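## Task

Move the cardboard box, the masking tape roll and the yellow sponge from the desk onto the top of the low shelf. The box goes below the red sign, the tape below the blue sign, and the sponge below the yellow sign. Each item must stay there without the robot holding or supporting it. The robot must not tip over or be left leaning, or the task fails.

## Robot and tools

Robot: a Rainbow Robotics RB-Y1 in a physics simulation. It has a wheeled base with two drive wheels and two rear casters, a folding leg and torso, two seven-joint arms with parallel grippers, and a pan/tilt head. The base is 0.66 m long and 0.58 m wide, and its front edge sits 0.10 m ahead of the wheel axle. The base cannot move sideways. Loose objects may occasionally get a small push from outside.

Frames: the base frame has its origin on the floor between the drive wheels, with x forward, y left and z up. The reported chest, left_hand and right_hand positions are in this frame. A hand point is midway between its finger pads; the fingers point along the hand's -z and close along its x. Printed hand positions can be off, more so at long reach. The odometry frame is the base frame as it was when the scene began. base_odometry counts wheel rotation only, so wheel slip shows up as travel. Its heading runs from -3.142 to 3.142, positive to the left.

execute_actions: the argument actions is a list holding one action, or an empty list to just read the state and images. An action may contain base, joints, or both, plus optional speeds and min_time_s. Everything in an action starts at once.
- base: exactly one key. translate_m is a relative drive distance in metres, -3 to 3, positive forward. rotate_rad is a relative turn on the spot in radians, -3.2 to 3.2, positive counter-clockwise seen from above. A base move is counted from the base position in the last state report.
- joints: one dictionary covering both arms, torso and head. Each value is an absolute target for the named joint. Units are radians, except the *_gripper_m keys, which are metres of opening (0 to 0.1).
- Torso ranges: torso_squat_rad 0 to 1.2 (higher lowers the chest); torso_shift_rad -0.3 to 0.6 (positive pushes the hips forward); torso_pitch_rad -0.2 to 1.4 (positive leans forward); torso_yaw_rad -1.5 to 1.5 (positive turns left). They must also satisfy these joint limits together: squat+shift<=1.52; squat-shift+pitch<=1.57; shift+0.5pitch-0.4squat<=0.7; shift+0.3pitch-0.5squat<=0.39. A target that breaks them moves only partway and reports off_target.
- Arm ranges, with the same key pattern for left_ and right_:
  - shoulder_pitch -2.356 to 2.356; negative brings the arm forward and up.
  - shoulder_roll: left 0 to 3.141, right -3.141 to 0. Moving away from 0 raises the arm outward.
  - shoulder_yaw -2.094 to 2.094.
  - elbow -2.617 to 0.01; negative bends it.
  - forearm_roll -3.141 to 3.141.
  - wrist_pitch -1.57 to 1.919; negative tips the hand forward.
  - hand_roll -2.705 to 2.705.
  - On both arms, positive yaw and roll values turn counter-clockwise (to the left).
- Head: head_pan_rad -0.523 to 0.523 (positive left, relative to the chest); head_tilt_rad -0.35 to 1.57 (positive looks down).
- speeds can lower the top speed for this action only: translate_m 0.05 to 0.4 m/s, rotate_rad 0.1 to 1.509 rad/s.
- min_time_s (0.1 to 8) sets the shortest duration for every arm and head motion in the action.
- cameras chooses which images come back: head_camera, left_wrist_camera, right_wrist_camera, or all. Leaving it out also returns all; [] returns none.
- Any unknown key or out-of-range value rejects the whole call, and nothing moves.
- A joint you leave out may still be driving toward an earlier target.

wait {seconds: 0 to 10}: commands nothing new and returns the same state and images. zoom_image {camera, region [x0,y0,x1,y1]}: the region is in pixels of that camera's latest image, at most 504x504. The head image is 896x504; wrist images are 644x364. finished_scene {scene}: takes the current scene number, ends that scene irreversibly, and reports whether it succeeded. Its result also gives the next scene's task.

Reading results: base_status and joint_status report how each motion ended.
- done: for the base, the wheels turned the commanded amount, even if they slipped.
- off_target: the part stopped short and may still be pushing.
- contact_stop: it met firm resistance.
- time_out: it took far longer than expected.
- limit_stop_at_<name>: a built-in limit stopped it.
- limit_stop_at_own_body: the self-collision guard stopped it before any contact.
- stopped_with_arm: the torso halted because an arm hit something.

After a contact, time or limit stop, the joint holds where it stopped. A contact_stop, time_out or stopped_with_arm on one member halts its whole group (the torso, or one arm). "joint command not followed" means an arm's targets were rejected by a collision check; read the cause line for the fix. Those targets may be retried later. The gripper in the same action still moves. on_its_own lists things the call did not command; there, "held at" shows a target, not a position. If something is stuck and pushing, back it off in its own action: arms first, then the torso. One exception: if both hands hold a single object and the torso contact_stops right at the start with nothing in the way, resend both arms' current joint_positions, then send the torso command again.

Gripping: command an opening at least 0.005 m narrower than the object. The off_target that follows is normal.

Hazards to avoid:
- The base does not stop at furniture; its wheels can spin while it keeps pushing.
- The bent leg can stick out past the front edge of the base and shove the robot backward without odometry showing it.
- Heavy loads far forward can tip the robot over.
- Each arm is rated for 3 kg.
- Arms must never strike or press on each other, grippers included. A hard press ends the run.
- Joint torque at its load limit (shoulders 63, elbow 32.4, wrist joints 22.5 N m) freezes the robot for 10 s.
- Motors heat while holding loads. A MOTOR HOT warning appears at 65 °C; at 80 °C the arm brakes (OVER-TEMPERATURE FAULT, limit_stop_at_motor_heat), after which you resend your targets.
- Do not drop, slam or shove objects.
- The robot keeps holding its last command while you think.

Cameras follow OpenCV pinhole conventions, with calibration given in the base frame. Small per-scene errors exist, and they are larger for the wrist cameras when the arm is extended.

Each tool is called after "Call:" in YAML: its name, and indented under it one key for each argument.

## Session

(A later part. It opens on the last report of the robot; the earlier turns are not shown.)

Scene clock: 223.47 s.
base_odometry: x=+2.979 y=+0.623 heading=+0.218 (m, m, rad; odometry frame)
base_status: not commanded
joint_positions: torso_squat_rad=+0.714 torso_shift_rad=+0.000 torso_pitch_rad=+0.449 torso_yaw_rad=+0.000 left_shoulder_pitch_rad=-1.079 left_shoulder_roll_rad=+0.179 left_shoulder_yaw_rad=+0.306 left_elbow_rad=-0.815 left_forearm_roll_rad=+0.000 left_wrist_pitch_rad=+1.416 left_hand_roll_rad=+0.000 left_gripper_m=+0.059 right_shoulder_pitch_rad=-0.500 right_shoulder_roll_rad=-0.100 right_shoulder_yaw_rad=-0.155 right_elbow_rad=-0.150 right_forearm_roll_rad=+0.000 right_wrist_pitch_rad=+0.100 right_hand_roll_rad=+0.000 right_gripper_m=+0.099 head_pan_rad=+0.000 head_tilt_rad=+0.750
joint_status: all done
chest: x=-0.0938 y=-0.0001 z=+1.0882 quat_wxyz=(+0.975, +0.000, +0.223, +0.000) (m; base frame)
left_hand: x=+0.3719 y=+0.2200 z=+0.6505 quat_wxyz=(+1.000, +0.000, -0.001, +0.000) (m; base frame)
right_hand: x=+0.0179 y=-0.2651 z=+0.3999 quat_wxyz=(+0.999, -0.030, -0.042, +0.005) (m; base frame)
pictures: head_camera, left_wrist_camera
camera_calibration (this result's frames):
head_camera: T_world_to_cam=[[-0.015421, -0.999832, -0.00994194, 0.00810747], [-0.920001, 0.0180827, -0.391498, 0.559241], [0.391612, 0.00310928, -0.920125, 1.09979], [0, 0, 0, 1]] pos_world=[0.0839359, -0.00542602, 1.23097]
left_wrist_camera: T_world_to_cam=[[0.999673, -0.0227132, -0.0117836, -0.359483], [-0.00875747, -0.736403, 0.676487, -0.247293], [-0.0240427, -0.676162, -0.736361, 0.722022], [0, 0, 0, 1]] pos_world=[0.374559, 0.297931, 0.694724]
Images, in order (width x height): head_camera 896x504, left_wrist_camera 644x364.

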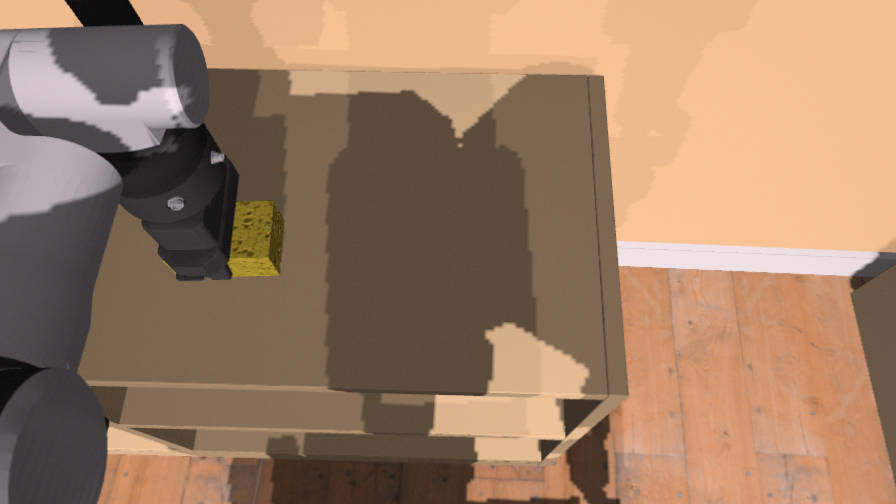

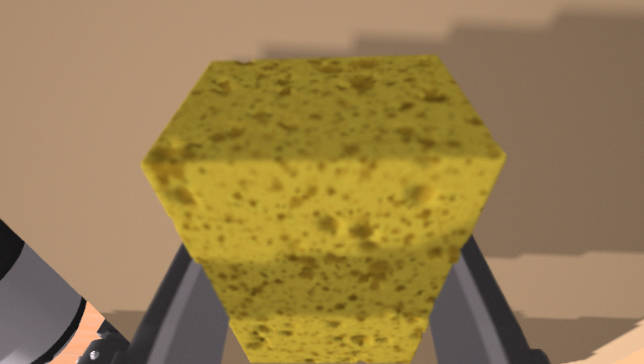

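Call:
execute_actions:
  actions:
    - {"joints":{"left_gripper_m":0.1}}
  cameras: []

Call:
execute_actions:
  actions:
    - {"joints":{"torso_squat_rad":0.58}}
  cameras: []

Call:
execute_actions:
  actions:
    - {"base":{"translate_m":-0.25},"joints":{"torso_pitch_rad":0,"right_shoulder_pitch_rad":-0.05,"head_tilt_rad":0.8},"min_time_s":1.8}
  cameras: ["head_camera"]

Scene clock: 229.37 s.
base_odometry: x=+2.979 y=+0.623 heading=+0.218 (m, m, rad; odometry frame)
base_status: not commanded
joint_positions: torso_squat_rad=+0.714 torso_shift_rad=+0.000 torso_pitch_rad=+0.450 torso_yaw_rad=+0.000 left_shoulder_pitch_rad=-1.079 left_shoulder_roll_rad=+0.179 left_shoulder_yaw_rad=+0.306 left_elbow_rad=-0.814 left_forearm_roll_rad=+0.000 left_wrist_pitch_rad=+1.416 left_hand_roll_rad=+0.000 left_gripper_m=+0.100 right_shoulder_pitch_rad=-0.500 right_shoulder_roll_rad=-0.100 right_shoulder_yaw_rad=-0.155 right_elbow_rad=-0.150 right_forearm_roll_rad=+0.000 right_wrist_pitch_rad=+0.100 right_hand_roll_rad=+0.000 right_gripper_m=+0.099 head_pan_rad=+0.000 head_tilt_rad=+0.750
joint_status: all done
chest: x=-0.0935 y=-0.0001 z=+1.0882 quat_wxyz=(+0.975, +0.000, +0.223, +0.000) (m; base frame)
left_hand: x=+0.3716 y=+0.2202 z=+0.6500 quat_wxyz=(+1.000, +0.000, +0.000, +0.000) (m; base frame)
right_hand: x=+0.0178 y=-0.2651 z=+0.3998 quat_wxyz=(+0.999, -0.030, -0.042, +0.005) (m; base frame)
pictures: none
No camera images: the call's "cameras" was empty. Leave "cameras" out to get every camera's image.

Scene clock: 230.60 s.
base_odometry: x=+2.979 y=+0.623 heading=+0.218 (m, m, rad; odometry frame)
base_status: not commanded
joint_positions: torso_squat_rad=+0.580 torso_shift_rad=+0.000 torso_pitch_rad=+0.450 torso_yaw_rad=+0.000 left_shoulder_pitch_rad=-1.078 left_shoulder_roll_rad=+0.179 left_shoulder_yaw_rad=+0.306 left_elbow_rad=-0.814 left_forearm_roll_rad=+0.000 left_wrist_pitch_rad=+1.416 left_hand_roll_rad=+0.000 left_gripper_m=+0.100 right_shoulder_pitch_rad=-0.500 right_shoulder_roll_rad=-0.100 right_shoulder_yaw_rad=-0.155 right_elbow_rad=-0.150 right_forearm_roll_rad=+0.000 right_wrist_pitch_rad=+0.100 right_hand_roll_rad=+0.000 right_gripper_m=+0.099 head_pan_rad=+0.000 head_tilt_rad=+0.750
joint_status: all done
chest: x=-0.0934 y=-0.0001 z=+1.1446 quat_wxyz=(+0.975, +0.000, +0.223, +0.000) (m; base frame)
left_hand: x=+0.3715 y=+0.2202 z=+0.7062 quat_wxyz=(+1.000, +0.000, +0.000, +0.000) (m; base frame)
right_hand: x=+0.0177 y=-0.2651 z=+0.4562 quat_wxyz=(+0.999, -0.030, -0.042, +0.005) (m; base frame)
pictures: none
No camera images: the call's "cameras" was empty. Leave "cameras" out to get every camera's image.

Scene clock: 233.23 s.
base_odometry: x=+2.735 y=+0.569 heading=+0.217 (m, m, rad; odometry frame)
base_status: done
joint_positions: torso_squat_rad=+0.580 torso_shift_rad=+0.000 torso_pitch_rad=+0.000 torso_yaw_rad=+0.000 left_shoulder_pitch_rad=-1.078 left_shoulder_roll_rad=+0.179 left_shoulder_yaw_rad=+0.306 left_elbow_rad=-0.814 left_forearm_roll_rad=+0.000 left_wrist_pitch_rad=+1.416 left_hand_roll_rad=+0.000 left_gripper_m=+0.100 right_shoulder_pitch_rad=-0.050 right_shoulder_roll_rad=-0.100 right_shoulder_yaw_rad=-0.155 right_elbow_rad=-0.150 right_forearm_roll_rad=+0.000 right_wrist_pitch_rad=+0.100 right_hand_roll_rad=+0.000 right_gripper_m=+0.099 head_pan_rad=+0.000 head_tilt_rad=+0.800
joint_status: all done
chest: x=-0.2281 y=-0.0002 z=+1.1754 quat_wxyz=(+1.000, +0.000, +0.000, +0.000) (m; base frame)
left_hand: x=+0.3813 y=+0.2200 z=+0.9829 quat_wxyz=(+0.975, +0.000, -0.223, +0.000) (m; base frame)
right_hand: x=-0.1414 y=-0.3033 z=+0.4993 quat_wxyz=(+0.995, -0.050, -0.053, -0.069) (m; base frame)
pictures: head_camera
camera_calibration (this result's frames):
head_camera: T_world_to_cam=[[-0.0105346, -0.999829, -0.0151845, 0.0140617], [-0.695351, 0.0182375, -0.718439, 0.899394], [0.718593, 0.00299012, -0.695424, 1.05119], [0, 0, 0, 1]] pos_world=[-0.129838, -0.00548658, 1.3774]
Images, in order (width x height): head_camera 896x504.

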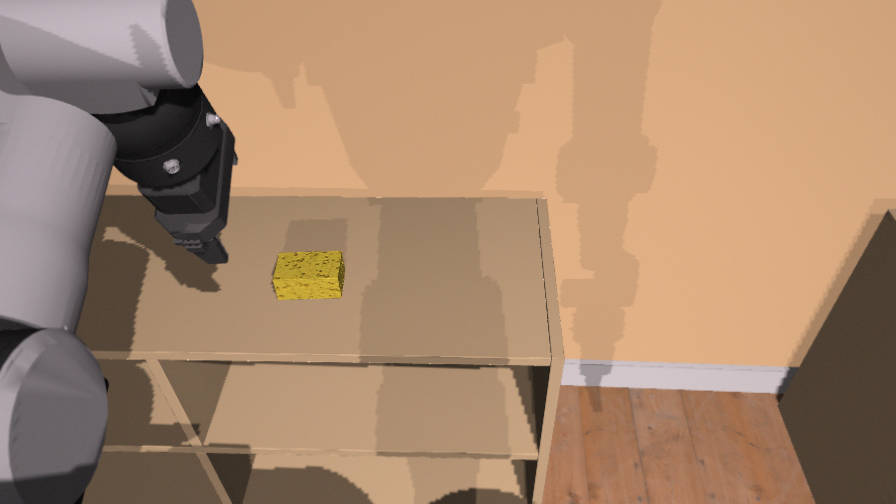

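Call:
finished_scene:
  scene: 2

The scene is finished: the task was done.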